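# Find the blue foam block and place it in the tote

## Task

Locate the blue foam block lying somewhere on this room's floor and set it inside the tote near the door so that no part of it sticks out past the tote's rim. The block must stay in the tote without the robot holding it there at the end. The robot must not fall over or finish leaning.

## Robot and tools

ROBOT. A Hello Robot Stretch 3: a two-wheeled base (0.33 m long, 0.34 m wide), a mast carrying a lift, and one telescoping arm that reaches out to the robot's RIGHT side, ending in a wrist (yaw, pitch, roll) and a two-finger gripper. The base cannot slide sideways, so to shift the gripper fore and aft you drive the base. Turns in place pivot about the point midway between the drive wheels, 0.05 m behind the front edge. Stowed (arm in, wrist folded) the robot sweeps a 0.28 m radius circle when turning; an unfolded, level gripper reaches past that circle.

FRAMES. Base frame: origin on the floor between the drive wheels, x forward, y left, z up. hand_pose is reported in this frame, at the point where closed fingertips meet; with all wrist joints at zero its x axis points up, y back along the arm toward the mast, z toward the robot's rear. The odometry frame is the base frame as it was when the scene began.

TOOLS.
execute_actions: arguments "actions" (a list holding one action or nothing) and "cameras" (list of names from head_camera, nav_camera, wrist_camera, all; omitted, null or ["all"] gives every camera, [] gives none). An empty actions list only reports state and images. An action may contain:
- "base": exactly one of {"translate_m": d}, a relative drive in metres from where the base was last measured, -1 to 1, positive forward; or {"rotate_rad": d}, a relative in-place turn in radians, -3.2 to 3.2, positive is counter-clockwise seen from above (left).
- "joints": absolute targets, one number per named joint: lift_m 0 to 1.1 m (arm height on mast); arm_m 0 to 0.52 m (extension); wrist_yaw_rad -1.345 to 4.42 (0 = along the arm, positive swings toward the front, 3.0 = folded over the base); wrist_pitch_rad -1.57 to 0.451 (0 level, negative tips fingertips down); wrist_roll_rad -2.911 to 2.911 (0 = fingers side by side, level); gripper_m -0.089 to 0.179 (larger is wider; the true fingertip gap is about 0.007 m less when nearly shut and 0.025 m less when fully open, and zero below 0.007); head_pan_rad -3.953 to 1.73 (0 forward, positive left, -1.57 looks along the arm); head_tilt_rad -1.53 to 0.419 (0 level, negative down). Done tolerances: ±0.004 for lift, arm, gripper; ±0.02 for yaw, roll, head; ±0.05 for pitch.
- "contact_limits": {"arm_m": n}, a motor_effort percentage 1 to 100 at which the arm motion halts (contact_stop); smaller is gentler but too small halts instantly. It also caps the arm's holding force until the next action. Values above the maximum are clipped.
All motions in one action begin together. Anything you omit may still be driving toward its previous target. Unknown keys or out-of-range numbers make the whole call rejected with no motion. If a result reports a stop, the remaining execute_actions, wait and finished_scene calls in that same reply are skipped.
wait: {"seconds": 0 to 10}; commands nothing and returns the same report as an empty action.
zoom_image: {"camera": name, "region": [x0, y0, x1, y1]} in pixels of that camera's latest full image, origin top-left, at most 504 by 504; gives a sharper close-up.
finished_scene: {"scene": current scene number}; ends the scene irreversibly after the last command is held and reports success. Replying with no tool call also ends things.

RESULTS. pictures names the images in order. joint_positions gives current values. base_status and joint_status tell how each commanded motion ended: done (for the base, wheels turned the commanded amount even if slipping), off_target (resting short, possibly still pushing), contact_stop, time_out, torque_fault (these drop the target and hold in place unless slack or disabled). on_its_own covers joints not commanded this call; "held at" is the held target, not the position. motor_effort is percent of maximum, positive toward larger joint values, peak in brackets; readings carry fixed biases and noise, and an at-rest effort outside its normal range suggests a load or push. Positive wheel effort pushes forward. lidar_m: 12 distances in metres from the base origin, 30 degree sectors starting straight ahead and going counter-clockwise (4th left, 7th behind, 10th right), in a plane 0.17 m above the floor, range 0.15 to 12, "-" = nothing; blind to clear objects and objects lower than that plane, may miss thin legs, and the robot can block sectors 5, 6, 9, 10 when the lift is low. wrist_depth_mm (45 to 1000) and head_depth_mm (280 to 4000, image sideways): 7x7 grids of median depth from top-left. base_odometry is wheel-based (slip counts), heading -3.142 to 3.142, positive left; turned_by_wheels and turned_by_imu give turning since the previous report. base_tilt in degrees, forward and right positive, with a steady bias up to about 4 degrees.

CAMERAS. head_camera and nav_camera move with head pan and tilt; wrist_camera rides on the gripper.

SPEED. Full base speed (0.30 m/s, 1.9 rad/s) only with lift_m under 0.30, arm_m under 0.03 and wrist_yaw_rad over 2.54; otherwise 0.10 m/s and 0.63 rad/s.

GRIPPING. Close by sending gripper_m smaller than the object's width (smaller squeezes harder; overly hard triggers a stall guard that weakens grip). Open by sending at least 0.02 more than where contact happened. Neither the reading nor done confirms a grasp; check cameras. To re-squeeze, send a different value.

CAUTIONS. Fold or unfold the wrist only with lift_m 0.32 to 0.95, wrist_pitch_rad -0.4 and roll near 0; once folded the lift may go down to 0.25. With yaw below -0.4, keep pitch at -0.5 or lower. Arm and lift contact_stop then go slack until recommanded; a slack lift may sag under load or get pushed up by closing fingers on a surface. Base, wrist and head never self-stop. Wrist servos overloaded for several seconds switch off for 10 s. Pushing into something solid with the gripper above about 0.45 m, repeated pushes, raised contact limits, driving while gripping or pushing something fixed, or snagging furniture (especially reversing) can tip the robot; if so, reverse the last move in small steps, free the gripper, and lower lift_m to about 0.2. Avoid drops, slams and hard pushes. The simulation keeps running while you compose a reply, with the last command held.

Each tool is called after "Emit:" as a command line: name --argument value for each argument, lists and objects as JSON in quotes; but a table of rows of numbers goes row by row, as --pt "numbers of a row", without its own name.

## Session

Emit:
execute_actions --actions '[{"joints":{"head_tilt_rad":-0.7,"lift_m":0.25}}]' --cameras '["nav_camera"]'

Scene clock: 2.77 s.
base_odometry: x=+0.000 y=+0.000 heading=+0.000 (m, m, rad; odometry frame)
turned_by_wheels: +0.000 (rad since the last result)
turned_by_imu: +0.000 (rad since the last result)
base_tilt: forward=+1.3 right=+0.4 (deg)
lidar_m: 1.42 0.92 0.83 0.83 1.02 1.25 1.25 1.00 0.91 0.91 1.12 2.21
head_depth_mm: 1919 2117 2371 2083 1670 1399 1201 / 2000 2229 2457 2117 1701 1418 1204 / 2080 2331 2571 2144 1703 1422 1219 / 2163 2423 2681 2201 1734 1441 1236 / 2239 2534 2713 1828 1754 1455 1238 / 1253 1326 1404 1490 1583 1471 1250 / 1090 1141 1199 1256 1328 1377 1259
base_status: not commanded
joint_positions: lift_m=+0.251 arm_m=+0.000 wrist_yaw_rad=+3.095 wrist_pitch_rad=-0.562 wrist_roll_rad=+0.002 gripper_m=+0.037 head_pan_rad=+0.017 head_tilt_rad=-0.691
joint_status: all done
motor_effort: left_wheel=+0(0) right_wheel=+0(0) lift_m=+11(17) arm_m=+0(0) wrist_yaw_rad=+0(0) wrist_pitch_rad=+6(6) wrist_roll_rad=+0(1) gripper_m=-1(0) head_pan_rad=+0(0) head_tilt_rad=-6(52) (%)
hand_pose: x=-0.0117 y=+0.0592 z=+0.2324 quat_wxyz=(+0.212, +0.684, +0.180, +0.674) (m; base frame)
wrist_depth_mm: 977 - 910 860 802 786 751 / 797 742 708 694 662 649 625 / 645 621 602 593 557 544 535 / 543 528 - 521 493 475 463 / 484 - - - 439 414 405 / - - - - - 380 364 / - - - - - 340 331
pictures: nav_camera (sideways: a quarter turn counterclockwise sets it upright)
Images, in order (width x height): nav_camera 672x504.

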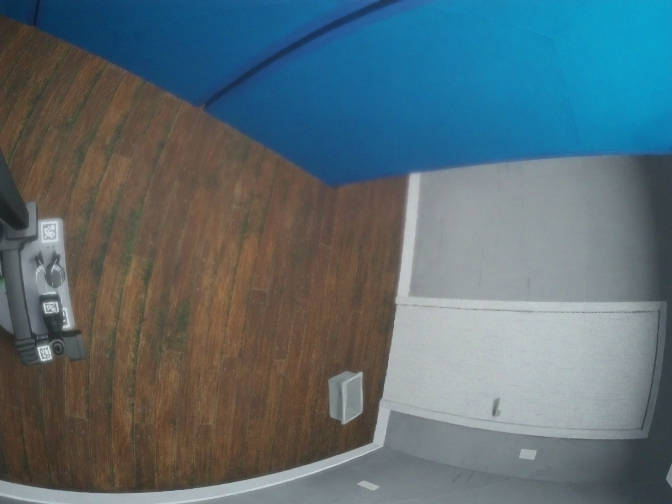

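Emit:
execute_actions --actions '[{"base":{"rotate_rad":-0.2},"joints":{"head_pan_rad":-3.0}}]' --cameras '["nav_camera"]'

Emit:
execute_actions --actions '[{"base":{"translate_m":1.0},"joints":{"head_pan_rad":0.6}}]' --cameras '["nav_camera"]'

Scene clock: 5.67 s.
base_odometry: x=+0.000 y=+0.000 heading=-0.200 (m, m, rad; odometry frame)
turned_by_wheels: -0.200 (rad since the last result)
turned_by_imu: -0.199 (rad since the last result)
base_tilt: forward=+1.4 right=+0.5 (deg)
lidar_m: 2.25 1.02 0.83 0.83 0.91 1.25 1.25 1.12 0.91 0.90 1.00 1.56
head_depth_mm: 1112 1342 1480 1716 1615 1402 1195 / 1246 1381 1518 1760 1657 1417 1211 / 1286 1396 1538 1783 1690 1423 1214 / 1363 1523 1740 1975 1737 1442 1230 / 1420 1591 1817 2030 1757 1463 1238 / 1458 1576 1708 1790 1730 1467 1248 / 1316 1370 1427 1484 1550 1490 1265
base_status: done
joint_positions: lift_m=+0.251 arm_m=+0.000 wrist_yaw_rad=+3.095 wrist_pitch_rad=-0.562 wrist_roll_rad=+0.002 gripper_m=+0.037 head_pan_rad=-2.993 head_tilt_rad=-0.692
joint_status: all done
motor_effort: left_wheel=+3(11) right_wheel=-2(6) lift_m=+10(11) arm_m=+1(0) wrist_yaw_rad=+0(2) wrist_pitch_rad=+6(6) wrist_roll_rad=+1(0) gripper_m=+0(1) head_pan_rad=-5(52) head_tilt_rad=-6(6) (%)
hand_pose: x=-0.0117 y=+0.0592 z=+0.2324 quat_wxyz=(+0.212, +0.684, +0.180, +0.674) (m; base frame)
wrist_depth_mm: 862 - 846 855 804 769 769 / 783 754 710 683 668 651 620 / 650 617 599 589 562 546 533 / 547 542 - 534 484 477 461 / 486 - - - 441 417 408 / - - - - - 373 366 / - - - - - 336 331
pictures: nav_camera (sideways: a quarter turn counterclockwise sets it upright)
Images, in order (width x height): nav_camera 672x504.

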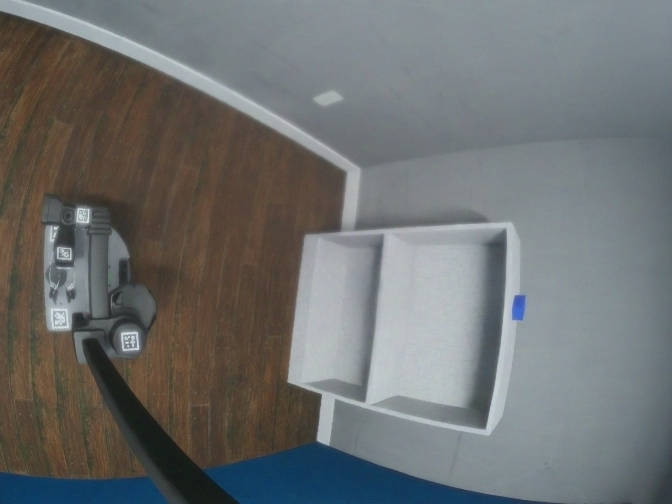

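Scene clock: 10.60 s.
base_odometry: x=+0.980 y=-0.198 heading=-0.200 (m, m, rad; odometry frame)
turned_by_wheels: +0.000 (rad since the last result)
turned_by_imu: +0.002 (rad since the last result)
base_tilt: forward=+1.4 right=+0.4 (deg)
lidar_m: 1.26 1.42 0.67 0.66 0.73 1.15 2.23 1.32 1.07 1.07 1.18 1.27
head_depth_mm: 1223 1340 1498 1682 1670 1399 1204 / 1316 1463 1648 1864 1695 1409 1203 / 1436 1604 1821 2003 1710 1420 1218 / 1570 1766 2051 2170 1737 1444 1235 / 1729 1983 2319 2227 1757 1450 1240 / 1914 2256 2644 2262 981 1062 1192 / 2171 2567 741 774 852 941 1054
base_status: done
joint_positions: lift_m=+0.251 arm_m=+0.000 wrist_yaw_rad=+3.095 wrist_pitch_rad=-0.562 wrist_roll_rad=+0.002 gripper_m=+0.037 head_pan_rad=+0.593 head_tilt_rad=-0.692
joint_status: all done
motor_effort: left_wheel=+3(13) right_wheel=-2(5) lift_m=+11(11) arm_m=+0(0) wrist_yaw_rad=+1(0) wrist_pitch_rad=+6(6) wrist_roll_rad=+0(1) gripper_m=+0(1) head_pan_rad=+4(56) head_tilt_rad=-5(5) (%)
hand_pose: x=-0.0117 y=+0.0592 z=+0.2324 quat_wxyz=(+0.212, +0.684, +0.180, +0.674) (m; base frame)
wrist_depth_mm: 699 - 704 702 705 726 742 / 759 738 721 682 683 639 624 / 645 628 590 591 560 547 534 / 552 525 - 529 486 477 461 / 483 - - - 433 423 401 / - - - - - 377 364 / - - - - - 337 332
pictures: nav_camera (sideways: a quarter turn counterclockwise sets it upright)
Images, in order (width x height): nav_camera 672x504.

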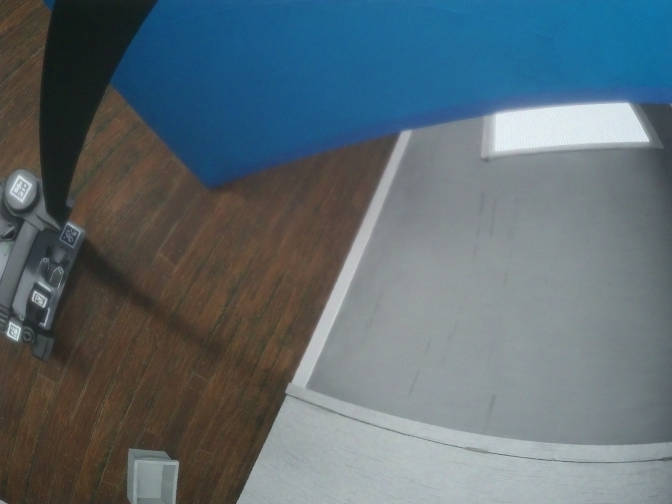

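Emit:
execute_actions --actions '[{"base":{"translate_m":0.75}}]' --cameras '[]'

Emit:
execute_actions --actions '[{"base":{"rotate_rad":1.41}}]' --cameras '[]'

Emit:
execute_actions --actions '[{"base":{"translate_m":1.0}}]' --cameras '[]'

Emit:
execute_actions --actions '[{"base":{"translate_m":0.3},"joints":{"head_pan_rad":0.9,"head_tilt_rad":-0.6}}]' --cameras '["nav_camera"]'

Scene clock: 15.87 s.
base_odometry: x=+1.715 y=-0.347 heading=-0.200 (m, m, rad; odometry frame)
turned_by_wheels: +0.000 (rad since the last result)
turned_by_imu: +0.001 (rad since the last result)
base_tilt: forward=+1.4 right=+0.5 (deg)
lidar_m: 0.52 0.61 0.96 0.99 0.78 0.94 2.90 1.47 1.20 1.19 0.66 0.54
head_depth_mm: 499 549 610 684 779 906 1077 / 539 598 670 759 879 1045 1171 / 586 656 741 856 1009 1232 1220 / 640 724 832 976 1187 1380 1230 / 706 810 950 1141 1434 1460 1243 / 791 920 1101 1365 1682 1466 1253 / 895 1063 1310 1725 1799 1486 1261
base_status: done
joint_positions: lift_m=+0.251 arm_m=+0.000 wrist_yaw_rad=+3.095 wrist_pitch_rad=-0.562 wrist_roll_rad=+0.002 gripper_m=+0.037 head_pan_rad=+0.593 head_tilt_rad=-0.692
joint_status: not commanded
motor_effort: left_wheel=+3(11) right_wheel=-2(4) lift_m=+11(11) arm_m=+0(0) wrist_yaw_rad=+1(0) wrist_pitch_rad=+6(6) wrist_roll_rad=+1(1) gripper_m=-1(0) head_pan_rad=+5(5) head_tilt_rad=-5(6) (%)
hand_pose: x=-0.0117 y=+0.0592 z=+0.2324 quat_wxyz=(+0.212, +0.684, +0.180, +0.674) (m; base frame)
wrist_depth_mm: 592 - 903 869 796 785 703 / 650 667 731 683 674 648 623 / 651 629 590 580 565 550 523 / 554 536 - 528 490 469 459 / 489 - - - 436 421 406 / - - - - - 376 364 / - - - - - 339 330
pictures: none
No camera images: the call's "cameras" was empty. Leave "cameras" out to get every camera's image.

Scene clock: 17.93 s.
base_odometry: x=+1.715 y=-0.347 heading=+1.210 (m, m, rad; odometry frame)
turned_by_wheels: +1.410 (rad since the last result)
turned_by_imu: +1.403 (rad since the last result)
base_tilt: forward=+1.4 right=+0.4 (deg)
lidar_m: 2.09 0.68 0.76 2.06 1.71 1.24 1.19 0.76 0.55 0.52 0.57 0.78
head_depth_mm: 3238 3535 2750 2087 1676 1400 1192 / 806 913 1047 1253 1542 1405 1208 / 680 754 848 964 1114 1326 1222 / 590 647 726 823 963 1199 1229 / 573 650 749 890 1089 1352 1238 / 616 707 827 997 1255 1434 1249 / 666 774 919 1144 1485 1484 1269
base_status: done
joint_positions: lift_m=+0.251 arm_m=+0.000 wrist_yaw_rad=+3.095 wrist_pitch_rad=-0.562 wrist_roll_rad=+0.002 gripper_m=+0.037 head_pan_rad=+0.593 head_tilt_rad=-0.692
joint_status: not commanded
motor_effort: left_wheel=-3(11) right_wheel=+2(8) lift_m=+11(11) arm_m=+0(0) wrist_yaw_rad=+1(1) wrist_pitch_rad=+6(6) wrist_roll_rad=+0(1) gripper_m=+0(1) head_pan_rad=+4(5) head_tilt_rad=-5(5) (%)
hand_pose: x=-0.0117 y=+0.0592 z=+0.2324 quat_wxyz=(+0.212, +0.684, +0.180, +0.674) (m; base frame)
wrist_depth_mm: - - 898 839 828 757 598 / 783 737 743 700 665 650 601 / 636 613 609 582 568 547 531 / 541 539 - 534 489 473 456 / 496 - - - 433 417 409 / - - - - - 379 366 / - - - - - 340 330
pictures: none
No camera images: the call's "cameras" was empty. Leave "cameras" out to get every camera's image.

Scene clock: 22.87 s.
base_odometry: x=+2.068 y=+0.589 heading=+1.210 (m, m, rad; odometry frame)
turned_by_wheels: +0.000 (rad since the last result)
turned_by_imu: +0.001 (rad since the last result)
base_tilt: forward=+1.3 right=+0.4 (deg)
lidar_m: 2.08 2.66 3.12 0.41 0.43 0.59 2.18 0.78 0.57 0.55 0.57 0.77
head_depth_mm: 2205 2562 2691 2063 1674 1399 1196 / 2327 2724 2795 2097 1696 1410 1206 / 2463 2903 2870 2151 1715 1428 1215 / 2614 3019 2859 2172 1725 1438 1230 / 2922 3436 2955 2213 1756 1455 1239 / 3187 3685 3059 2266 1780 1475 1245 / 3442 3754 3143 2282 1804 1485 1264
base_status: done
joint_positions: lift_m=+0.251 arm_m=+0.000 wrist_yaw_rad=+3.095 wrist_pitch_rad=-0.562 wrist_roll_rad=+0.002 gripper_m=+0.037 head_pan_rad=+0.593 head_tilt_rad=-0.692
joint_status: not commanded
motor_effort: left_wheel=-4(9) right_wheel=+2(6) lift_m=+12(12) arm_m=+0(0) wrist_yaw_rad=+0(0) wrist_pitch_rad=+6(6) wrist_roll_rad=+1(1) gripper_m=+1(1) head_pan_rad=+4(4) head_tilt_rad=-6(6) (%)
hand_pose: x=-0.0117 y=+0.0592 z=+0.2324 quat_wxyz=(+0.212, +0.684, +0.180, +0.674) (m; base frame)
wrist_depth_mm: 403 - 440 865 838 787 768 / 445 460 495 685 664 652 620 / 492 515 558 572 571 542 533 / 533 538 - 529 487 475 457 / 490 - - - 434 418 405 / - - - - - 378 366 / - - - - - 341 329
pictures: none
No camera images: the call's "cameras" was empty. Leave "cameras" out to get every camera's image.

Scene clock: 25.63 s.
base_odometry: x=+2.174 y=+0.869 heading=+1.210 (m, m, rad; odometry frame)
turned_by_wheels: +0.000 (rad since the last result)
turned_by_imu: +0.000 (rad since the last result)
base_tilt: forward=+1.3 right=+0.4 (deg)
lidar_m: 1.86 2.35 3.01 1.33 0.52 0.59 2.11 0.78 0.57 0.54 0.56 0.77
head_depth_mm: 2385 2535 2827 2351 1824 1479 1252 / 2629 2402 2929 2405 1848 1501 1265 / 2947 3198 3350 2451 1878 1512 1277 / 3326 3663 3581 2477 1899 1539 1285 / 3358 3590 3735 2522 1918 1541 1302 / 3149 3276 3460 2579 1959 1569 1305 / 2921 3083 3338 2623 1978 1583 1318
base_status: done
joint_positions: lift_m=+0.251 arm_m=+0.000 wrist_yaw_rad=+3.095 wrist_pitch_rad=-0.562 wrist_roll_rad=+0.002 gripper_m=+0.037 head_pan_rad=+0.893 head_tilt_rad=-0.606
joint_status: all done
motor_effort: left_wheel=-4(9) right_wheel=+2(8) lift_m=+12(11) arm_m=+0(0) wrist_yaw_rad=-1(2) wrist_pitch_rad=+6(6) wrist_roll_rad=+0(1) gripper_m=+0(0) head_pan_rad=+4(35) head_tilt_rad=+2(20) (%)
hand_pose: x=-0.0117 y=+0.0592 z=+0.2324 quat_wxyz=(+0.212, +0.684, +0.180, +0.674) (m; base frame)
wrist_depth_mm: 771 - 927 849 813 768 758 / 465 624 712 702 651 642 626 / 497 587 602 587 569 546 524 / 533 535 - 530 488 472 460 / 479 - - - 431 425 408 / - - - - - 376 367 / - - - - - 341 331
pictures: nav_camera (sideways: a quarter turn counterclockwise sets it upright)
Images, in order (width x height): nav_camera 672x504.

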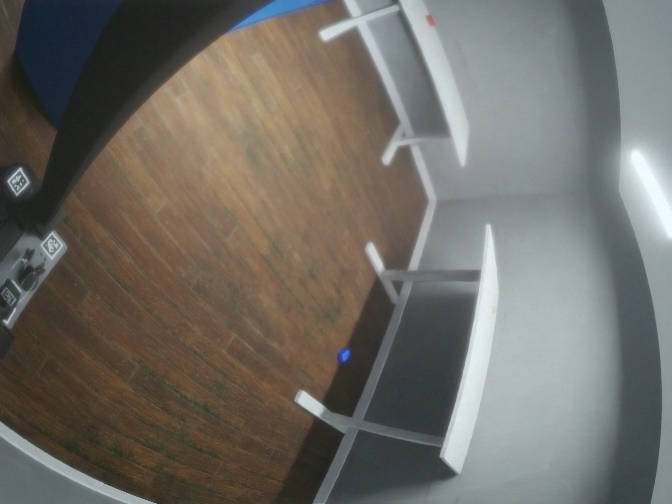

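Emit:
execute_actions --actions '[{"base":{"translate_m":1.0}}]' --cameras '[]'

Emit:
execute_actions --actions '[{"base":{"rotate_rad":1.58},"joints":{"head_pan_rad":-1.57,"head_tilt_rad":-1.0}}]' --cameras '[]'

Emit:
execute_actions --actions '[{"base":{"translate_m":0.55}}]' --cameras '[]'

Emit:
execute_actions --actions '[{"joints":{"lift_m":0.34,"wrist_pitch_rad":-0.4}}]' --cameras '["head_camera"]'

Scene clock: 31.77 s.
base_odometry: x=+2.527 y=+1.805 heading=+1.210 (m, m, rad; odometry frame)
turned_by_wheels: +0.000 (rad since the last result)
turned_by_imu: +0.001 (rad since the last result)
base_tilt: forward=+1.3 right=+0.4 (deg)
lidar_m: 1.28 0.91 1.82 2.77 1.84 1.36 1.63 0.77 0.56 0.54 0.56 0.76
head_depth_mm: 1317 1358 873 679 1784 1491 1218 / 1447 1486 893 1944 1853 1499 1247 / 1617 1593 911 2187 1881 1522 1276 / 1808 1652 995 2415 1900 1539 1285 / 2079 1738 1177 2212 1915 1546 1300 / 2402 1838 3152 2547 1954 1570 1309 / 2853 3011 3359 2622 1983 1586 1314
base_status: done
joint_positions: lift_m=+0.251 arm_m=+0.000 wrist_yaw_rad=+3.095 wrist_pitch_rad=-0.562 wrist_roll_rad=+0.002 gripper_m=+0.037 head_pan_rad=+0.893 head_tilt_rad=-0.605
joint_status: not commanded
motor_effort: left_wheel=-3(9) right_wheel=+2(7) lift_m=+12(12) arm_m=-1(0) wrist_yaw_rad=+0(1) wrist_pitch_rad=+6(6) wrist_roll_rad=+0(0) gripper_m=+0(0) head_pan_rad=+4(5) head_tilt_rad=+4(4) (%)
hand_pose: x=-0.0117 y=+0.0592 z=+0.2324 quat_wxyz=(+0.212, +0.684, +0.180, +0.674) (m; base frame)
wrist_depth_mm: - - 937 862 819 767 763 / 778 742 708 690 666 629 595 / 637 634 592 571 562 543 531 / 542 536 - 529 489 474 457 / 487 - - - 434 419 402 / - - - - - 378 366 / - - - - - 340 331
pictures: none
No camera images: the call's "cameras" was empty. Leave "cameras" out to get every camera's image.

Scene clock: 34.13 s.
base_odometry: x=+2.527 y=+1.805 heading=+2.790 (m, m, rad; odometry frame)
turned_by_wheels: +1.580 (rad since the last result)
turned_by_imu: +1.572 (rad since the last result)
base_tilt: forward=+1.3 right=+0.4 (deg)
lidar_m: 2.77 1.85 1.36 1.58 0.77 0.56 0.54 0.56 0.76 1.28 0.91 1.81
head_depth_mm: 1202 1421 1682 1543 1367 1215 1128 / 1198 1415 1705 1561 1380 1223 - / 1199 1412 1707 1575 1393 1245 - / 1195 1412 1713 1602 1404 1254 1125 / 1198 1408 1702 1625 1423 1266 1139 / 1191 1406 1658 1503 1418 1280 1149 / 807 1337 1135 1657 1453 1288 1161
base_status: done
joint_positions: lift_m=+0.251 arm_m=+0.000 wrist_yaw_rad=+3.095 wrist_pitch_rad=-0.562 wrist_roll_rad=+0.002 gripper_m=+0.037 head_pan_rad=-1.563 head_tilt_rad=-0.988
joint_status: all done
motor_effort: left_wheel=-3(10) right_wheel=+2(9) lift_m=+11(12) arm_m=-1(0) wrist_yaw_rad=+0(0) wrist_pitch_rad=+6(6) wrist_roll_rad=+1(0) gripper_m=-1(1) head_pan_rad=-5(53) head_tilt_rad=-7(42) (%)
hand_pose: x=-0.0117 y=+0.0592 z=+0.2324 quat_wxyz=(+0.212, +0.684, +0.180, +0.674) (m; base frame)
wrist_depth_mm: 880 - 923 874 827 806 754 / 773 750 719 699 658 639 627 / 644 617 597 594 558 540 533 / 553 531 - 529 483 476 460 / 488 - - - 438 419 409 / - - - - - 375 363 / - - - - - 340 330
pictures: none
No camera images: the call's "cameras" was empty. Leave "cameras" out to get every camera's image.

Scene clock: 37.53 s.
base_odometry: x=+2.011 y=+1.994 heading=+2.790 (m, m, rad; odometry frame)
turned_by_wheels: +0.000 (rad since the last result)
turned_by_imu: +0.001 (rad since the last result)
base_tilt: forward=+1.4 right=+0.5 (deg)
lidar_m: 2.22 2.13 1.50 1.30 1.56 1.13 1.09 1.13 1.33 0.83 1.32 1.35
head_depth_mm: 655 551 1685 1550 1364 1222 1123 / 669 555 1181 1497 1352 1227 - / 684 553 1704 1585 1388 1239 - / 696 563 1694 1610 1408 1256 1129 / 715 572 1707 1628 1421 1268 1140 / 729 583 1699 1639 1442 1280 1149 / 746 592 1700 1666 1456 1290 1159
base_status: done
joint_positions: lift_m=+0.251 arm_m=+0.000 wrist_yaw_rad=+3.095 wrist_pitch_rad=-0.562 wrist_roll_rad=+0.002 gripper_m=+0.037 head_pan_rad=-1.563 head_tilt_rad=-0.988
joint_status: not commanded
motor_effort: left_wheel=-4(8) right_wheel=+2(8) lift_m=+11(11) arm_m=+0(0) wrist_yaw_rad=-1(0) wrist_pitch_rad=+6(6) wrist_roll_rad=+0(0) gripper_m=+0(0) head_pan_rad=-4(5) head_tilt_rad=-8(9) (%)
hand_pose: x=-0.0117 y=+0.0592 z=+0.2324 quat_wxyz=(+0.212, +0.684, +0.180, +0.674) (m; base frame)
wrist_depth_mm: - - 914 864 818 801 749 / 776 753 723 696 661 632 618 / 641 621 606 581 561 544 526 / 544 533 - 525 491 475 461 / 487 - - - 436 421 407 / - - - - - 382 363 / - - - - - 341 331
pictures: none
No camera images: the call's "cameras" was empty. Leave "cameras" out to get every camera's image.

Scene clock: 39.20 s.
base_odometry: x=+2.011 y=+1.994 heading=+2.790 (m, m, rad; odometry frame)
turned_by_wheels: +0.000 (rad since the last result)
turned_by_imu: +0.000 (rad since the last result)
base_tilt: forward=+1.3 right=+0.5 (deg)
lidar_m: 2.23 2.13 1.50 1.30 1.55 1.13 1.09 1.13 1.32 0.83 1.32 1.35
head_depth_mm: 657 551 1679 1549 1363 1217 1123 / 670 556 1187 1500 1349 1235 - / 684 554 1703 1582 1398 1241 - / 699 563 1694 1604 1413 1254 1130 / 712 573 1724 1618 1421 1261 1138 / 728 582 1695 1642 1440 1280 1149 / 744 593 1699 1661 1452 1287 1160
base_status: not commanded
joint_positions: lift_m=+0.339 arm_m=+0.000 wrist_yaw_rad=+3.095 wrist_pitch_rad=-0.420 wrist_roll_rad=+0.002 gripper_m=+0.037 head_pan_rad=-1.563 head_tilt_rad=-0.988
joint_status: all done
motor_effort: left_wheel=-4(3) right_wheel=+2(2) lift_m=+27(28) arm_m=+0(0) wrist_yaw_rad=+0(1) wrist_pitch_rad=+10(12) wrist_roll_rad=+0(1) gripper_m=+1(1) head_pan_rad=-4(4) head_tilt_rad=-10(8) (%)
hand_pose: x=-0.0108 y=+0.0793 z=+0.3517 quat_wxyz=(+0.164, +0.695, +0.131, +0.688) (m; base frame)
wrist_depth_mm: - - - - - - - / - - - - - - 1000 / - - 986 927 874 839 807 / 876 816 786 759 716 688 683 / 710 683 - 636 632 595 579 / 599 575 - 572 517 512 506 / 523 514 - - 470 456 444
pictures: head_camera (sideways: a quarter turn clockwise sets it upright)
Images, in order (width x height): head_camera 896x504.

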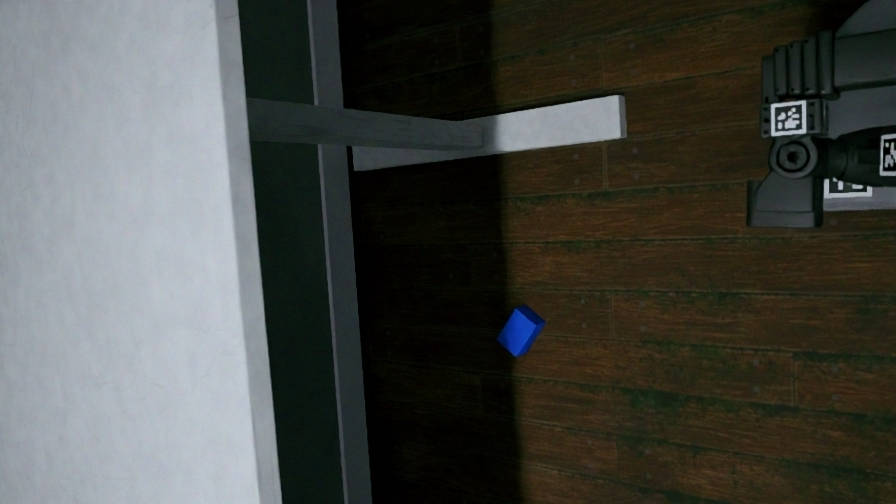

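Emit:
execute_actions --actions '[{"base":{"translate_m":0.39},"joints":{"wrist_yaw_rad":-0.4,"gripper_m":0.175}}]' --cameras '[]'

Emit:
execute_actions --actions '[{"joints":{"lift_m":0.02,"arm_m":0.2}}]' --cameras '["head_camera","wrist_camera"]'

Scene clock: 45.90 s.
base_odometry: x=+1.645 y=+2.129 heading=+2.789 (m, m, rad; odometry frame)
turned_by_wheels: +0.000 (rad since the last result)
turned_by_imu: +0.000 (rad since the last result)
base_tilt: forward=+1.3 right=+0.4 (deg)
lidar_m: 1.84 1.85 1.35 1.36 1.51 1.54 1.47 1.53 0.97 1.27 1.06 1.79
head_depth_mm: 656 540 1680 1542 1362 1215 1128 / 670 545 1695 1570 1381 1248 - / 683 553 1705 1582 1391 1257 - / 696 563 1693 1600 1408 1247 1133 / 712 572 1694 1631 1422 1261 1138 / 729 583 1704 1637 1438 1273 1150 / 745 593 1692 1656 1456 1293 1158
base_status: done
joint_positions: lift_m=+0.339 arm_m=+0.000 wrist_yaw_rad=-0.397 wrist_pitch_rad=-0.420 wrist_roll_rad=+0.002 gripper_m=+0.175 head_pan_rad=-1.563 head_tilt_rad=-0.988
joint_status: all done
motor_effort: left_wheel=-3(4) right_wheel=+2(7) lift_m=+27(27) arm_m=+0(1) wrist_yaw_rad=-3(2) wrist_pitch_rad=+10(9) wrist_roll_rad=+0(1) gripper_m=+0(84) head_pan_rad=-4(4) head_tilt_rad=-9(8) (%)
hand_pose: x=-0.1082 y=-0.3513 z=+0.3517 quat_wxyz=(+0.649, +0.008, -0.707, -0.281) (m; base frame)
wrist_depth_mm: 788 904 - - - - - / 832 939 - - - - - / 875 953 973 915 823 862 810 / 852 822 789 743 704 682 691 / 708 693 635 638 616 592 587 / 631 582 558 555 528 518 499 / - 502 494 492 465 458 445
pictures: none
No camera images: the call's "cameras" was empty. Leave "cameras" out to get every camera's image.

Scene clock: 49.63 s.
base_odometry: x=+1.645 y=+2.129 heading=+2.789 (m, m, rad; odometry frame)
turned_by_wheels: +0.000 (rad since the last result)
turned_by_imu: +0.000 (rad since the last result)
base_tilt: forward=+1.3 right=+0.4 (deg)
lidar_m: 1.84 1.85 1.35 1.37 1.51 1.53 1.48 1.52 0.97 1.27 1.06 1.79
head_depth_mm: 657 539 1674 1541 1364 1214 1125 / 669 545 1683 1561 1380 1245 - / 683 553 1711 1580 1393 1224 1155 / 697 563 1693 1601 1405 1253 1123 / 712 572 1705 1621 1425 1265 1136 / 728 582 1687 1637 1438 1277 1150 / 745 593 1700 1657 1455 1294 1159
base_status: not commanded
joint_positions: lift_m=+0.021 arm_m=+0.200 wrist_yaw_rad=-0.398 wrist_pitch_rad=-0.420 wrist_roll_rad=+0.002 gripper_m=+0.175 head_pan_rad=-1.563 head_tilt_rad=-0.988
joint_status: all done
motor_effort: left_wheel=-4(3) right_wheel=+2(2) lift_m=+11(29) arm_m=+3(3) wrist_yaw_rad=-1(2) wrist_pitch_rad=+10(10) wrist_roll_rad=+1(0) gripper_m=+0(0) head_pan_rad=-4(4) head_tilt_rad=-7(8) (%)
hand_pose: x=-0.1084 y=-0.5512 z=+0.0328 quat_wxyz=(+0.648, +0.008, -0.707, -0.281) (m; base frame)
wrist_depth_mm: 618 644 582 536 484 412 362 / 470 386 315 373 350 331 315 / 342 303 291 288 277 264 253 / 265 256 245 235 225 222 211 / 222 214 206 199 192 186 183 / - 181 177 172 167 162 154 / - 158 155 152 148 143 140
pictures: head_camera (sideways: a quarter turn clockwise sets it upright), wrist_camera
Images, in order (width x height): head_camera 896x504, wrist_camera 644x364.

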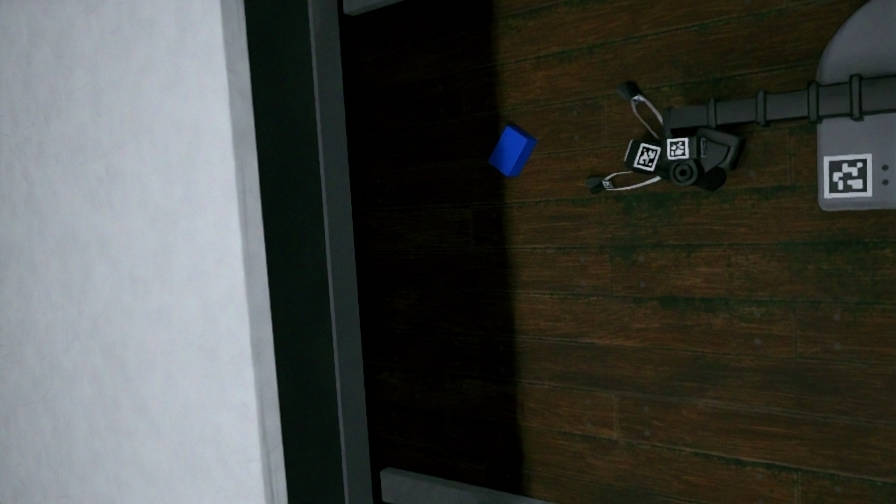

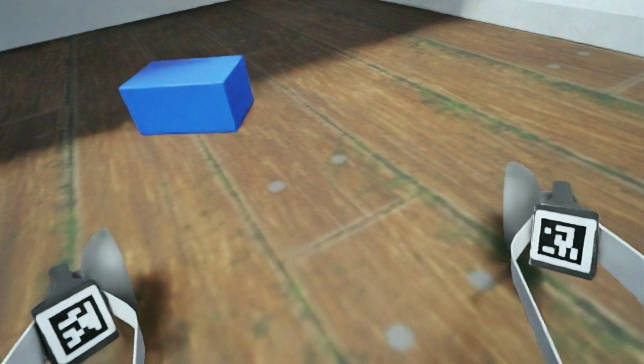

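Emit:
execute_actions --actions '[{"joints":{"arm_m":0.40}}]' --cameras '["head_camera","wrist_camera"]'

Scene clock: 52.77 s.
base_odometry: x=+1.645 y=+2.129 heading=+2.789 (m, m, rad; odometry frame)
turned_by_wheels: +0.000 (rad since the last result)
turned_by_imu: +0.000 (rad since the last result)
base_tilt: forward=+1.4 right=+0.4 (deg)
lidar_m: 1.83 1.86 1.35 1.37 1.51 1.53 1.47 1.53 0.96 1.27 1.06 1.79
head_depth_mm: 655 539 1678 1546 1364 1215 1126 / 669 545 1683 1574 1373 1231 - / 683 554 1700 1586 1404 1245 1152 / 697 562 1702 1603 1405 1251 1127 / 713 571 1696 1624 1426 1266 1139 / 729 582 1705 1643 1439 1281 1148 / 743 593 1696 1659 1455 1293 1158
base_status: not commanded
joint_positions: lift_m=+0.021 arm_m=+0.400 wrist_yaw_rad=-0.398 wrist_pitch_rad=-0.420 wrist_roll_rad=+0.002 gripper_m=+0.175 head_pan_rad=-1.563 head_tilt_rad=-0.988
joint_status: all done
motor_effort: left_wheel=-4(3) right_wheel=+2(2) lift_m=+11(11) arm_m=+3(4) wrist_yaw_rad=-2(0) wrist_pitch_rad=+9(10) wrist_roll_rad=+0(1) gripper_m=-1(0) head_pan_rad=-4(4) head_tilt_rad=-9(8) (%)
hand_pose: x=-0.1084 y=-0.7512 z=+0.0328 quat_wxyz=(+0.648, +0.008, -0.707, -0.281) (m; base frame)
wrist_depth_mm: 475 522 559 531 477 419 362 / 455 420 400 370 346 329 313 / 339 318 305 287 275 260 250 / 264 253 170 162 221 220 211 / 220 214 143 137 189 185 183 / - 180 155 148 163 162 153 / - 157 155 150 146 143 140
pictures: head_camera (sideways: a quarter turn clockwise sets it upright), wrist_camera
Images, in order (width x height): head_camera 896x504, wrist_camera 644x364.

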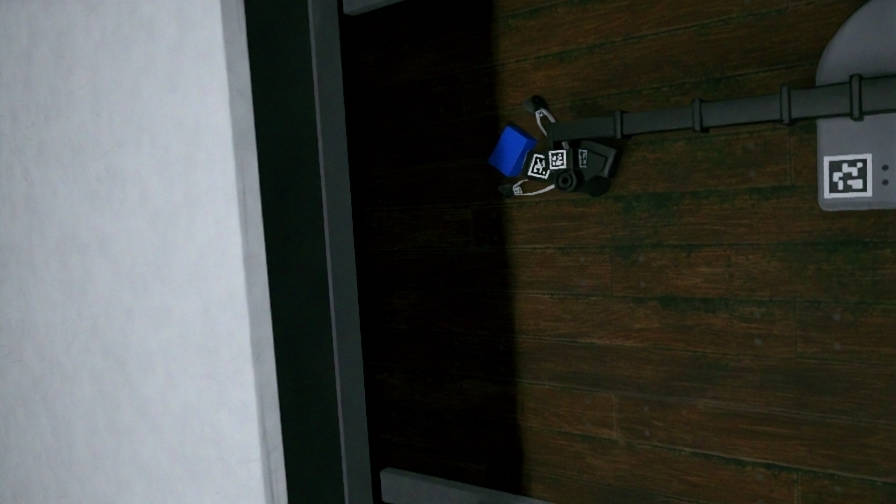

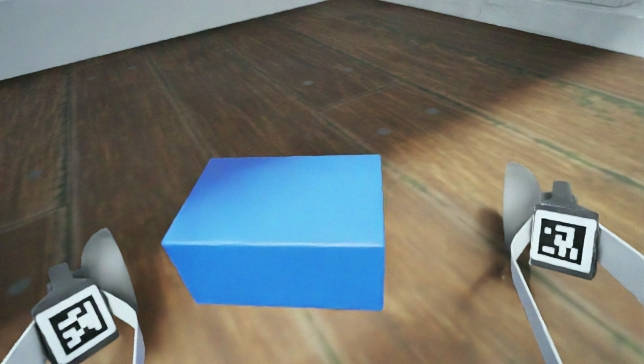

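Emit:
execute_actions --actions '[{"joints":{"arm_m":0.415,"gripper_m":0.06}}]' --cameras '["wrist_camera"]'

Emit:
execute_actions --actions '[{"joints":{"arm_m":0.0,"lift_m":0.34}}]' --cameras '["wrist_camera"]'

Scene clock: 55.10 s.
base_odometry: x=+1.645 y=+2.129 heading=+2.789 (m, m, rad; odometry frame)
turned_by_wheels: +0.000 (rad since the last result)
turned_by_imu: +0.000 (rad since the last result)
base_tilt: forward=+1.3 right=+0.5 (deg)
lidar_m: 1.84 1.85 1.35 1.36 1.51 1.53 1.47 1.53 0.97 1.27 1.06 1.79
head_depth_mm: 655 538 1676 1548 1362 1215 1123 / 670 544 1687 1558 1374 1229 1144 / 682 553 1703 1596 1373 1243 1148 / 696 562 1697 1597 1401 1250 1126 / 712 571 1708 1626 1421 1262 1141 / 728 582 1701 1641 1440 1279 1150 / 746 593 1689 1658 1451 1287 1157
base_status: not commanded
joint_positions: lift_m=+0.021 arm_m=+0.415 wrist_yaw_rad=-0.398 wrist_pitch_rad=-0.419 wrist_roll_rad=+0.002 gripper_m=+0.061 head_pan_rad=-1.563 head_tilt_rad=-0.988
joint_status: all done
motor_effort: left_wheel=-3(4) right_wheel=+2(2) lift_m=+11(12) arm_m=+3(5) wrist_yaw_rad=-1(2) wrist_pitch_rad=+9(9) wrist_roll_rad=+0(1) gripper_m=-15(90) head_pan_rad=-5(4) head_tilt_rad=-8(8) (%)
hand_pose: x=-0.1084 y=-0.7663 z=+0.0330 quat_wxyz=(+0.649, +0.007, -0.707, -0.281) (m; base frame)
wrist_depth_mm: 461 517 550 523 482 417 360 / 461 430 403 367 349 328 313 / 338 319 300 286 276 260 250 / 262 254 231 161 160 218 209 / 219 215 141 137 132 187 179 / 187 184 138 135 134 159 158 / 162 157 154 150 145 144 139
pictures: wrist_camera
Images, in order (width x height): wrist_camera 644x364.

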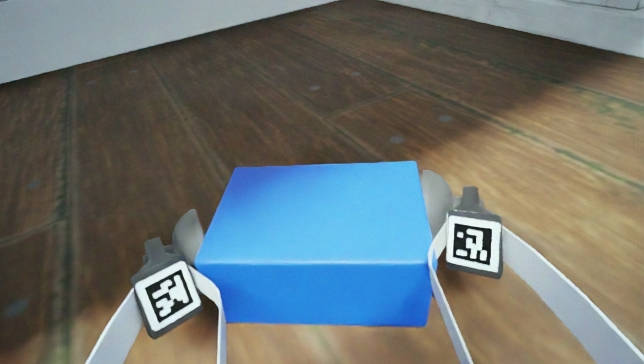

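Scene clock: 59.33 s.
base_odometry: x=+1.645 y=+2.129 heading=+2.789 (m, m, rad; odometry frame)
turned_by_wheels: +0.000 (rad since the last result)
turned_by_imu: +0.000 (rad since the last result)
base_tilt: forward=+1.4 right=+0.4 (deg)
lidar_m: 1.84 1.85 1.35 1.36 1.51 1.53 1.47 1.53 0.96 1.27 1.06 1.79
head_depth_mm: 656 539 1667 1538 1360 1218 1125 / 670 545 1679 1573 1380 1166 - / 683 553 1703 1578 1396 1250 - / 699 563 1692 1608 1404 1253 1127 / 713 573 1706 1624 1422 1264 1135 / 729 582 1683 1647 1441 1279 1151 / 747 592 1689 1656 1451 1290 1160
base_status: not commanded
joint_positions: lift_m=+0.339 arm_m=+0.000 wrist_yaw_rad=-0.398 wrist_pitch_rad=-0.419 wrist_roll_rad=+0.002 gripper_m=+0.061 head_pan_rad=-1.563 head_tilt_rad=-0.988
joint_status: all done
motor_effort: left_wheel=-4(4) right_wheel=+2(2) lift_m=+27(32) arm_m=-3(5) wrist_yaw_rad=-2(2) wrist_pitch_rad=+9(9) wrist_roll_rad=+0(0) gripper_m=-16(17) head_pan_rad=-4(4) head_tilt_rad=-9(8) (%)
hand_pose: x=-0.1085 y=-0.3521 z=+0.3520 quat_wxyz=(+0.649, +0.007, -0.707, -0.281) (m; base frame)
wrist_depth_mm: 805 890 980 - - - - / 845 950 - - - - - / 898 980 973 903 844 831 808 / 851 830 744 161 161 691 673 / 711 678 142 136 132 612 571 / 606 586 138 135 134 510 506 / 515 503 484 479 460 456 448
pictures: wrist_camera
Images, in order (width x height): wrist_camera 644x364.

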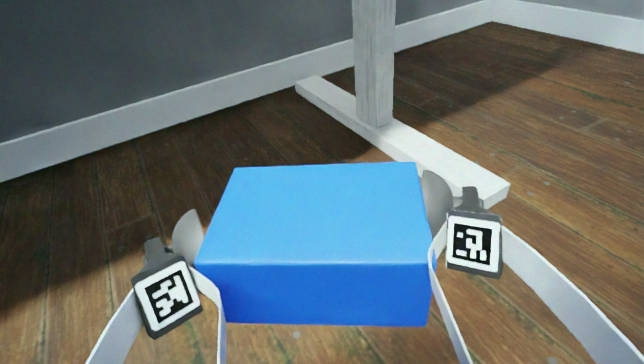

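Emit:
execute_actions --actions '[{"base":{"translate_m":-0.2},"joints":{"wrist_yaw_rad":2.65,"head_pan_rad":0,"head_tilt_rad":-0.7}}]' --cameras '[]'

Emit:
execute_actions --actions '[{"joints":{"lift_m":0.28}}]' --cameras '[]'

Emit:
execute_actions --actions '[{"base":{"translate_m":-0.77}}]' --cameras '[]'

Emit:
execute_actions --actions '[{"base":{"rotate_rad":1.58}}]' --cameras '[]'

Emit:
execute_actions --actions '[{"base":{"translate_m":1.0}}]' --cameras '[]'

Emit:
execute_actions --actions '[{"base":{"translate_m":1.0}}]' --cameras '["head_camera"]'

Scene clock: 63.90 s.
base_odometry: x=+1.833 y=+2.060 heading=+2.789 (m, m, rad; odometry frame)
turned_by_wheels: +0.000 (rad since the last result)
turned_by_imu: -0.001 (rad since the last result)
base_tilt: forward=+1.4 right=+0.4 (deg)
lidar_m: 2.03 1.99 1.41 1.33 1.82 1.33 1.28 1.33 0.88 1.28 1.32 1.20
head_depth_mm: 2189 2429 2618 2041 1645 1380 1193 / 2179 2320 2637 2079 1672 1398 1201 / 2176 2055 2554 2101 1691 1412 1214 / 2187 2002 2665 2132 1712 1427 1219 / 2175 2067 2656 2176 1735 1439 1228 / 2185 2092 2717 2207 1761 1459 1248 / 2188 2047 2697 2256 1787 1476 1252
base_status: done
joint_positions: lift_m=+0.339 arm_m=+0.000 wrist_yaw_rad=+2.647 wrist_pitch_rad=-0.419 wrist_roll_rad=+0.002 gripper_m=+0.061 head_pan_rad=-0.007 head_tilt_rad=-0.705
joint_status: all done
motor_effort: left_wheel=-3(9) right_wheel=+2(2) lift_m=+27(28) arm_m=-3(3) wrist_yaw_rad=+2(3) wrist_pitch_rad=+9(9) wrist_roll_rad=+1(0) gripper_m=-16(16) head_pan_rad=+4(53) head_tilt_rad=+2(33) (%)
hand_pose: x=+0.0852 y=+0.0521 z=+0.3520 quat_wxyz=(+0.312, +0.707, -0.027, +0.634) (m; base frame)
wrist_depth_mm: - - - - - - - / - - - - - - - / - - 969 906 877 842 806 / 881 823 741 161 161 686 669 / 705 705 141 137 132 605 572 / 604 599 138 134 134 505 505 / - 505 502 468 457 457 448
pictures: none
No camera images: the call's "cameras" was empty. Leave "cameras" out to get every camera's image.

Scene clock: 65.27 s.
base_odometry: x=+1.833 y=+2.060 heading=+2.789 (m, m, rad; odometry frame)
turned_by_wheels: +0.000 (rad since the last result)
turned_by_imu: +0.000 (rad since the last result)
base_tilt: forward=+1.4 right=+0.5 (deg)
lidar_m: 2.03 1.98 1.41 1.33 1.82 1.33 1.28 1.32 0.88 1.27 1.32 1.20
head_depth_mm: 2178 2439 2615 2047 1656 1389 1189 / 2162 2315 2610 2068 1671 1403 1199 / 2180 2061 2569 2120 1694 1411 1216 / 2189 1992 2672 2131 1723 1426 1226 / 2173 2057 2656 2183 1752 1449 1234 / 2191 2101 2729 2228 1768 1459 1249 / 2178 2034 2717 2263 1779 1472 1256
base_status: not commanded
joint_positions: lift_m=+0.281 arm_m=+0.000 wrist_yaw_rad=+2.647 wrist_pitch_rad=-0.419 wrist_roll_rad=+0.002 gripper_m=+0.061 head_pan_rad=-0.007 head_tilt_rad=-0.705
joint_status: all done
motor_effort: left_wheel=-2(3) right_wheel=+2(2) lift_m=+11(30) arm_m=-3(3) wrist_yaw_rad=+2(2) wrist_pitch_rad=+9(9) wrist_roll_rad=+1(0) gripper_m=-16(15) head_pan_rad=+5(5) head_tilt_rad=+4(3) (%)
hand_pose: x=+0.0852 y=+0.0521 z=+0.2930 quat_wxyz=(+0.312, +0.707, -0.027, +0.634) (m; base frame)
wrist_depth_mm: - - - - - - - / - - - - 977 916 884 / 969 882 840 821 762 726 704 / 752 730 651 161 161 613 571 / 609 608 141 137 132 527 501 / 533 516 137 134 133 444 436 / - - - 413 401 402 394
pictures: none
No camera images: the call's "cameras" was empty. Leave "cameras" out to get every camera's image.

Scene clock: 69.60 s.
base_odometry: x=+2.555 y=+1.794 heading=+2.789 (m, m, rad; odometry frame)
turned_by_wheels: +0.000 (rad since the last result)
turned_by_imu: -0.002 (rad since the last result)
base_tilt: forward=+1.3 right=+0.5 (deg)
lidar_m: 2.80 1.85 1.37 1.70 0.73 0.53 0.51 0.53 0.72 1.28 0.93 1.80
head_depth_mm: 2873 3207 2698 2037 1659 1383 1187 / 2872 3240 2754 2087 1671 1395 1206 / 2796 3189 2795 2105 1691 1408 1219 / 2835 3238 2855 2139 1715 1433 1225 / 2864 3226 2929 2191 1725 1444 1235 / 2821 3201 3004 2195 1763 1460 1244 / 2874 3187 2974 2244 1785 1468 1255
base_status: done
joint_positions: lift_m=+0.281 arm_m=+0.000 wrist_yaw_rad=+2.647 wrist_pitch_rad=-0.419 wrist_roll_rad=+0.002 gripper_m=+0.061 head_pan_rad=-0.007 head_tilt_rad=-0.704
joint_status: not commanded
motor_effort: left_wheel=-2(12) right_wheel=+2(4) lift_m=+12(11) arm_m=-3(3) wrist_yaw_rad=+2(2) wrist_pitch_rad=+9(9) wrist_roll_rad=+0(1) gripper_m=-16(16) head_pan_rad=+4(4) head_tilt_rad=+1(5) (%)
hand_pose: x=+0.0851 y=+0.0521 z=+0.2930 quat_wxyz=(+0.312, +0.707, -0.027, +0.634) (m; base frame)
wrist_depth_mm: - - - - - - - / - - - - 989 906 841 / 942 903 837 828 752 732 697 / 754 710 640 161 160 613 584 / 615 603 141 136 132 528 500 / 534 521 138 135 134 443 440 / - - - 416 400 402 391
pictures: none
No camera images: the call's "cameras" was empty. Leave "cameras" out to get every camera's image.

Scene clock: 71.87 s.
base_odometry: x=+2.555 y=+1.794 heading=-1.914 (m, m, rad; odometry frame)
turned_by_wheels: +1.580 (rad since the last result)
turned_by_imu: +1.572 (rad since the last result)
base_tilt: forward=+1.3 right=+0.4 (deg)
lidar_m: 1.66 0.74 0.53 0.51 0.53 0.71 1.29 0.93 1.79 2.79 1.86 1.37
head_depth_mm: 1438 1501 1582 1764 1663 1381 1189 / 3071 3401 2754 2082 1687 1405 1194 / 3075 3450 2762 2110 1693 1418 1211 / 3090 3498 2829 2132 1717 1426 1227 / 3077 3383 2805 2188 1731 1447 1234 / 2277 2188 2112 1979 1704 1464 1246 / 1586 1519 1464 1407 1356 1308 1202
base_status: done
joint_positions: lift_m=+0.281 arm_m=+0.000 wrist_yaw_rad=+2.647 wrist_pitch_rad=-0.419 wrist_roll_rad=+0.002 gripper_m=+0.061 head_pan_rad=-0.007 head_tilt_rad=-0.704
joint_status: not commanded
motor_effort: left_wheel=-4(10) right_wheel=+2(7) lift_m=+12(12) arm_m=-3(3) wrist_yaw_rad=+3(2) wrist_pitch_rad=+9(9) wrist_roll_rad=+0(1) gripper_m=-15(16) head_pan_rad=+4(4) head_tilt_rad=+2(3) (%)
hand_pose: x=+0.0851 y=+0.0521 z=+0.2930 quat_wxyz=(+0.312, +0.707, -0.027, +0.634) (m; base frame)
wrist_depth_mm: 424 487 547 654 804 - - / 453 516 592 724 866 944 871 / 477 537 651 751 771 718 705 / 511 572 615 161 161 603 580 / 527 581 141 136 133 530 497 / 538 518 137 135 134 438 441 / - - - 412 399 394 390
pictures: none
No camera images: the call's "cameras" was empty. Leave "cameras" out to get every camera's image.

Scene clock: 76.80 s.
base_odometry: x=+2.218 y=+0.853 heading=-1.914 (m, m, rad; odometry frame)
turned_by_wheels: +0.000 (rad since the last result)
turned_by_imu: +0.001 (rad since the last result)
base_tilt: forward=+1.4 right=+0.5 (deg)
lidar_m: 2.08 0.76 0.55 0.53 0.54 0.73 1.87 2.35 3.03 1.35 0.53 0.61
head_depth_mm: 2169 2437 2634 2041 1653 1392 1190 / 2188 2427 2621 2076 1679 1399 1199 / 2181 2417 2668 2109 1703 1416 1212 / 2166 2424 2665 2153 1717 1425 1220 / 2167 2439 2677 2194 1734 1445 1239 / 2159 2276 2090 1994 1709 1458 1244 / 1556 1502 1450 1445 1394 1340 1204
base_status: done
joint_positions: lift_m=+0.281 arm_m=+0.000 wrist_yaw_rad=+2.647 wrist_pitch_rad=-0.419 wrist_roll_rad=+0.002 gripper_m=+0.061 head_pan_rad=-0.007 head_tilt_rad=-0.704
joint_status: not commanded
motor_effort: left_wheel=-4(10) right_wheel=+2(8) lift_m=+11(11) arm_m=-3(3) wrist_yaw_rad=+2(1) wrist_pitch_rad=+9(9) wrist_roll_rad=+1(1) gripper_m=-15(15) head_pan_rad=+4(4) head_tilt_rad=+2(4) (%)
hand_pose: x=+0.0851 y=+0.0521 z=+0.2930 quat_wxyz=(+0.312, +0.707, -0.027, +0.634) (m; base frame)
wrist_depth_mm: 435 496 573 673 816 - - / 467 517 609 751 886 911 853 / 494 556 662 749 765 724 689 / 522 589 628 161 161 619 579 / 546 596 141 137 132 533 495 / 536 504 137 134 134 444 433 / - - - 413 402 400 388
pictures: none
No camera images: the call's "cameras" was empty. Leave "cameras" out to get every camera's image.

Scene clock: 81.73 s.
base_odometry: x=+1.881 y=-0.089 heading=-1.915 (m, m, rad; odometry frame)
turned_by_wheels: +0.000 (rad since the last result)
turned_by_imu: +0.001 (rad since the last result)
base_tilt: forward=+1.4 right=+0.4 (deg)
lidar_m: 1.49 0.75 0.56 0.54 0.56 0.75 2.02 0.61 0.49 0.91 2.14 1.55
head_depth_mm: 1275 1429 1611 1855 1655 1383 1186 / 1277 1424 1616 1867 1668 1395 1201 / 1280 1427 1618 1855 1617 1386 1217 / 1274 1433 1608 1856 1714 1433 1224 / 1274 1422 1607 1855 1735 1434 1237 / 1271 1427 1609 1818 1742 1459 1245 / 1276 1406 1517 1419 1375 1323 1219
base_status: done
joint_positions: lift_m=+0.281 arm_m=+0.000 wrist_yaw_rad=+2.648 wrist_pitch_rad=-0.419 wrist_roll_rad=+0.002 gripper_m=+0.061 head_pan_rad=-0.007 head_tilt_rad=-0.704
joint_status: not commanded
motor_effort: left_wheel=-3(7) right_wheel=+3(9) lift_m=+11(11) arm_m=-3(2) wrist_yaw_rad=+1(2) wrist_pitch_rad=+9(9) wrist_roll_rad=+0(1) gripper_m=-16(16) head_pan_rad=+4(5) head_tilt_rad=+2(2) (%)
hand_pose: x=+0.0851 y=+0.0521 z=+0.2930 quat_wxyz=(+0.312, +0.707, -0.027, +0.634) (m; base frame)
wrist_depth_mm: 444 507 567 669 820 - - / 474 539 633 723 879 941 871 / 500 565 661 774 764 732 704 / 525 602 643 161 161 613 593 / 560 602 141 136 132 518 505 / 540 516 137 134 134 440 440 / - - - 409 401 396 393
pictures: head_camera (sideways: a quarter turn clockwise sets it upright)
Images, in order (width x height): head_camera 896x504.

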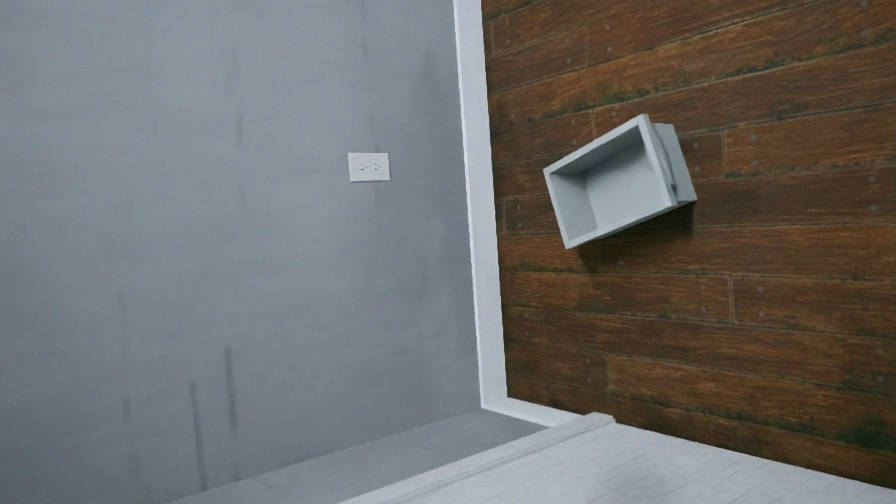

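Emit:
execute_actions --actions '[{"base":{"translate_m":0.45}}]' --cameras '[]'

Emit:
execute_actions --actions '[{"base":{"rotate_rad":1.57},"joints":{"head_pan_rad":-1.57,"head_tilt_rad":-1.0}}]' --cameras '[]'

Emit:
execute_actions --actions '[{"joints":{"lift_m":0.34}}]' --cameras '[]'

Emit:
execute_actions --actions '[{"joints":{"wrist_yaw_rad":0}}]' --cameras '["head_camera"]'

Scene clock: 85.97 s.
base_odometry: x=+1.730 y=-0.513 heading=-1.915 (m, m, rad; odometry frame)
turned_by_wheels: +0.000 (rad since the last result)
turned_by_imu: +0.000 (rad since the last result)
base_tilt: forward=+1.3 right=+0.4 (deg)
lidar_m: 1.04 0.76 0.55 0.53 0.53 0.76 2.05 0.81 0.97 2.57 1.50 1.09
head_depth_mm: 878 982 1107 1274 1510 1387 1190 / 875 979 1109 1274 1515 1392 1176 / 878 978 1108 1275 1506 1417 1212 / 878 979 1109 1275 1498 1429 1201 / 877 976 1109 1273 1511 1450 1233 / 876 982 1109 1279 1497 1456 1248 / 875 978 1105 1270 1417 1374 1227
base_status: done
joint_positions: lift_m=+0.281 arm_m=+0.000 wrist_yaw_rad=+2.648 wrist_pitch_rad=-0.419 wrist_roll_rad=+0.002 gripper_m=+0.061 head_pan_rad=-0.007 head_tilt_rad=-0.704
joint_status: not commanded
motor_effort: left_wheel=-3(10) right_wheel=+3(8) lift_m=+11(11) arm_m=-3(2) wrist_yaw_rad=+2(2) wrist_pitch_rad=+9(9) wrist_roll_rad=+1(1) gripper_m=-16(15) head_pan_rad=+5(4) head_tilt_rad=+3(3) (%)
hand_pose: x=+0.0851 y=+0.0521 z=+0.2930 quat_wxyz=(+0.312, +0.707, -0.027, +0.634) (m; base frame)
wrist_depth_mm: 440 494 573 667 801 977 842 / 468 523 617 729 875 934 820 / 486 563 666 749 774 739 653 / 520 601 632 161 161 610 559 / 545 604 141 136 132 524 390 / 527 522 137 135 134 442 403 / - - - 413 403 401 390
pictures: none
No camera images: the call's "cameras" was empty. Leave "cameras" out to get every camera's image.

Scene clock: 88.13 s.
base_odometry: x=+1.730 y=-0.513 heading=-0.345 (m, m, rad; odometry frame)
turned_by_wheels: +1.570 (rad since the last result)
turned_by_imu: +1.562 (rad since the last result)
base_tilt: forward=+1.5 right=+0.3 (deg)
lidar_m: 0.53 0.53 0.75 1.93 0.84 0.96 2.46 1.52 1.09 1.04 0.77 0.55
head_depth_mm: 969 1148 1386 1550 1366 1217 1124 / 969 1143 1390 1547 1369 1218 - / 970 1141 1388 1562 1356 1242 - / 965 1139 1379 1573 1383 1250 1122 / 960 1132 1366 1580 1422 1266 1135 / 955 1126 1370 1598 1435 1276 1150 / 954 1122 1347 1452 1340 1246 1139
base_status: done
joint_positions: lift_m=+0.281 arm_m=+0.000 wrist_yaw_rad=+2.648 wrist_pitch_rad=-0.419 wrist_roll_rad=+0.001 gripper_m=+0.061 head_pan_rad=-1.563 head_tilt_rad=-0.988
joint_status: all done
motor_effort: left_wheel=-3(11) right_wheel=+2(8) lift_m=+12(11) arm_m=-3(3) wrist_yaw_rad=+2(2) wrist_pitch_rad=+9(9) wrist_roll_rad=+0(0) gripper_m=-16(16) head_pan_rad=-5(55) head_tilt_rad=-7(39) (%)
hand_pose: x=+0.0851 y=+0.0521 z=+0.2930 quat_wxyz=(+0.312, +0.707, -0.027, +0.634) (m; base frame)
wrist_depth_mm: - - - 863 642 503 400 / - - - 944 699 520 424 / 978 892 852 802 718 536 451 / 745 708 649 161 161 563 479 / 613 605 141 136 133 532 487 / 530 515 137 135 134 439 440 / - - - 410 404 397 393
pictures: none
No camera images: the call's "cameras" was empty. Leave "cameras" out to get every camera's image.

Scene clock: 89.50 s.
base_odometry: x=+1.730 y=-0.513 heading=-0.345 (m, m, rad; odometry frame)
turned_by_wheels: +0.000 (rad since the last result)
turned_by_imu: +0.000 (rad since the last result)
base_tilt: forward=+1.3 right=+0.4 (deg)
lidar_m: 0.53 0.53 0.75 1.93 0.84 0.95 2.46 1.52 1.09 1.04 0.77 0.55
head_depth_mm: 972 1142 1398 1543 1367 1222 1132 / 970 1141 1387 1548 1372 1218 - / 965 1141 1379 1562 1357 1241 - / 964 1134 1375 1581 1386 1247 1128 / 961 1125 1367 1587 1419 1263 1138 / 957 1126 1371 1604 1433 1279 1149 / 956 1121 1330 1453 1335 1249 1147
base_status: not commanded
joint_positions: lift_m=+0.339 arm_m=+0.000 wrist_yaw_rad=+2.648 wrist_pitch_rad=-0.419 wrist_roll_rad=+0.001 gripper_m=+0.061 head_pan_rad=-1.563 head_tilt_rad=-0.988
joint_status: all done
motor_effort: left_wheel=-3(3) right_wheel=+3(2) lift_m=+27(30) arm_m=-3(3) wrist_yaw_rad=+1(2) wrist_pitch_rad=+9(9) wrist_roll_rad=+0(0) gripper_m=-16(16) head_pan_rad=-4(5) head_tilt_rad=-9(8) (%)
hand_pose: x=+0.0851 y=+0.0521 z=+0.3520 quat_wxyz=(+0.312, +0.707, -0.027, +0.634) (m; base frame)
wrist_depth_mm: - - - 829 632 504 401 / - - - 952 685 522 431 / - - 986 915 745 547 457 / 884 825 760 161 161 590 486 / 698 704 141 136 133 583 513 / 607 590 138 135 134 511 496 / - 508 501 469 457 458 446
pictures: none
No camera images: the call's "cameras" was empty. Leave "cameras" out to get every camera's image.

Scene clock: 91.83 s.
base_odometry: x=+1.730 y=-0.513 heading=-0.345 (m, m, rad; odometry frame)
turned_by_wheels: +0.000 (rad since the last result)
turned_by_imu: +0.000 (rad since the last result)
base_tilt: forward=+1.5 right=+0.4 (deg)
lidar_m: 0.53 0.53 0.75 1.92 0.85 0.95 2.46 1.52 1.09 1.04 0.77 0.55
head_depth_mm: 972 1147 1385 1548 1364 1217 1125 / 972 1144 1386 1565 1372 1223 - / 967 1139 1382 1561 1354 1191 - / 962 1136 1379 1573 1384 1250 1126 / 964 1132 1372 1595 1425 1266 1135 / 958 1127 1362 1595 1441 1280 1150 / 955 1122 1337 1445 1334 1245 1146
base_status: not commanded
joint_positions: lift_m=+0.339 arm_m=+0.000 wrist_yaw_rad=+0.003 wrist_pitch_rad=-0.419 wrist_roll_rad=+0.002 gripper_m=+0.061 head_pan_rad=-1.563 head_tilt_rad=-0.988
joint_status: all done
motor_effort: left_wheel=-3(3) right_wheel=+2(3) lift_m=+27(27) arm_m=-3(3) wrist_yaw_rad=-2(4) wrist_pitch_rad=+9(9) wrist_roll_rad=+0(0) gripper_m=-16(16) head_pan_rad=-4(4) head_tilt_rad=-9(8) (%)
hand_pose: x=-0.0208 y=-0.3696 z=+0.3520 quat_wxyz=(+0.692, +0.148, -0.692, -0.146) (m; base frame)
wrist_depth_mm: 703 704 747 746 789 817 857 / 742 773 799 841 880 937 928 / 800 839 863 883 894 838 806 / 787 823 740 162 161 698 669 / 700 683 141 136 132 597 566 / 614 593 138 135 134 506 501 / 515 502 489 467 356 454 452
pictures: head_camera (sideways: a quarter turn clockwise sets it upright)
Images, in order (width x height): head_camera 896x504.

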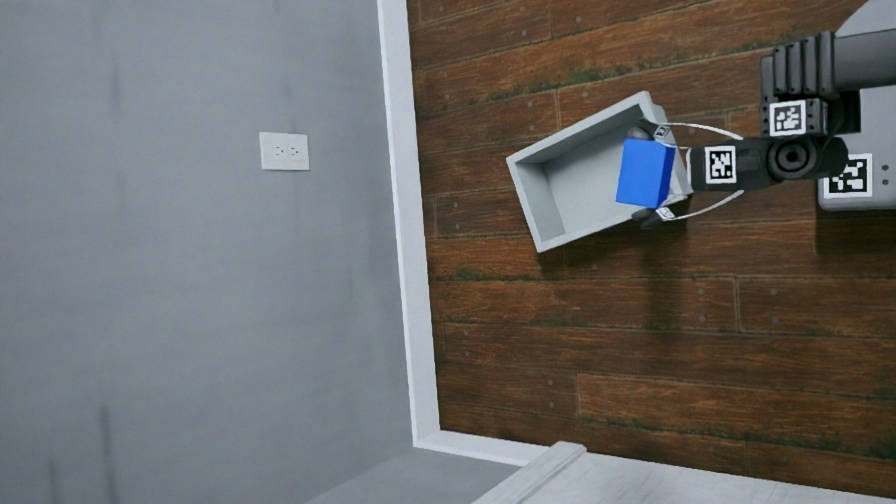

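Emit:
execute_actions --actions '[{"joints":{"arm_m":0.31,"wrist_pitch_rad":-0.9,"lift_m":0.24}}]' --cameras '["wrist_camera"]'

Scene clock: 96.03 s.
base_odometry: x=+1.730 y=-0.513 heading=-0.345 (m, m, rad; odometry frame)
turned_by_wheels: +0.000 (rad since the last result)
turned_by_imu: +0.000 (rad since the last result)
base_tilt: forward=+1.3 right=+0.4 (deg)
lidar_m: 0.53 0.53 0.75 1.92 0.85 0.95 2.45 1.52 1.09 0.55 0.77 0.55
head_depth_mm: 969 1142 1386 1551 1365 1216 1123 / 969 1142 1392 1566 1378 1216 - / 968 1139 1376 1565 1334 1226 1151 / 967 1133 1373 1570 1388 1258 1127 / 961 1128 1368 1580 1420 1259 1138 / 956 1125 1359 1604 1442 1280 1150 / 956 1125 1342 1452 1336 1247 1140
base_status: not commanded
joint_positions: lift_m=+0.241 arm_m=+0.310 wrist_yaw_rad=+0.002 wrist_pitch_rad=-0.908 wrist_roll_rad=+0.002 gripper_m=+0.061 head_pan_rad=-1.563 head_tilt_rad=-0.988
joint_status: all done
motor_effort: left_wheel=-3(3) right_wheel=+2(2) lift_m=+11(28) arm_m=+3(3) wrist_yaw_rad=-1(2) wrist_pitch_rad=+4(9) wrist_roll_rad=+1(0) gripper_m=-16(16) head_pan_rad=-5(4) head_tilt_rad=-8(8) (%)
hand_pose: x=-0.0214 y=-0.5931 z=+0.1623 quat_wxyz=(+0.635, +0.311, -0.635, -0.310) (m; base frame)
wrist_depth_mm: 445 444 434 431 427 418 422 / 408 404 401 258 399 398 393 / 376 379 239 278 260 367 363 / 358 225 244 161 161 347 340 / 329 231 141 136 132 326 316 / 313 308 139 134 135 199 302 / 295 190 260 283 283 211 180
pictures: wrist_camera
Images, in order (width x height): wrist_camera 644x364.

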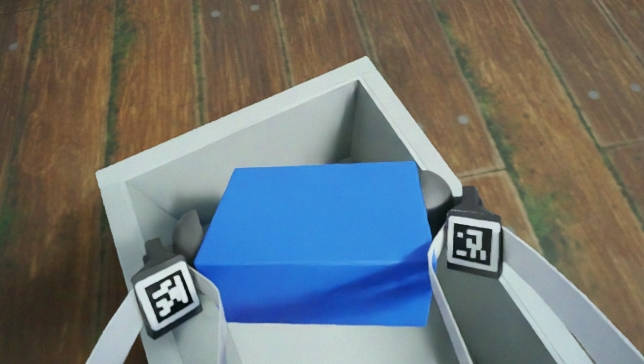

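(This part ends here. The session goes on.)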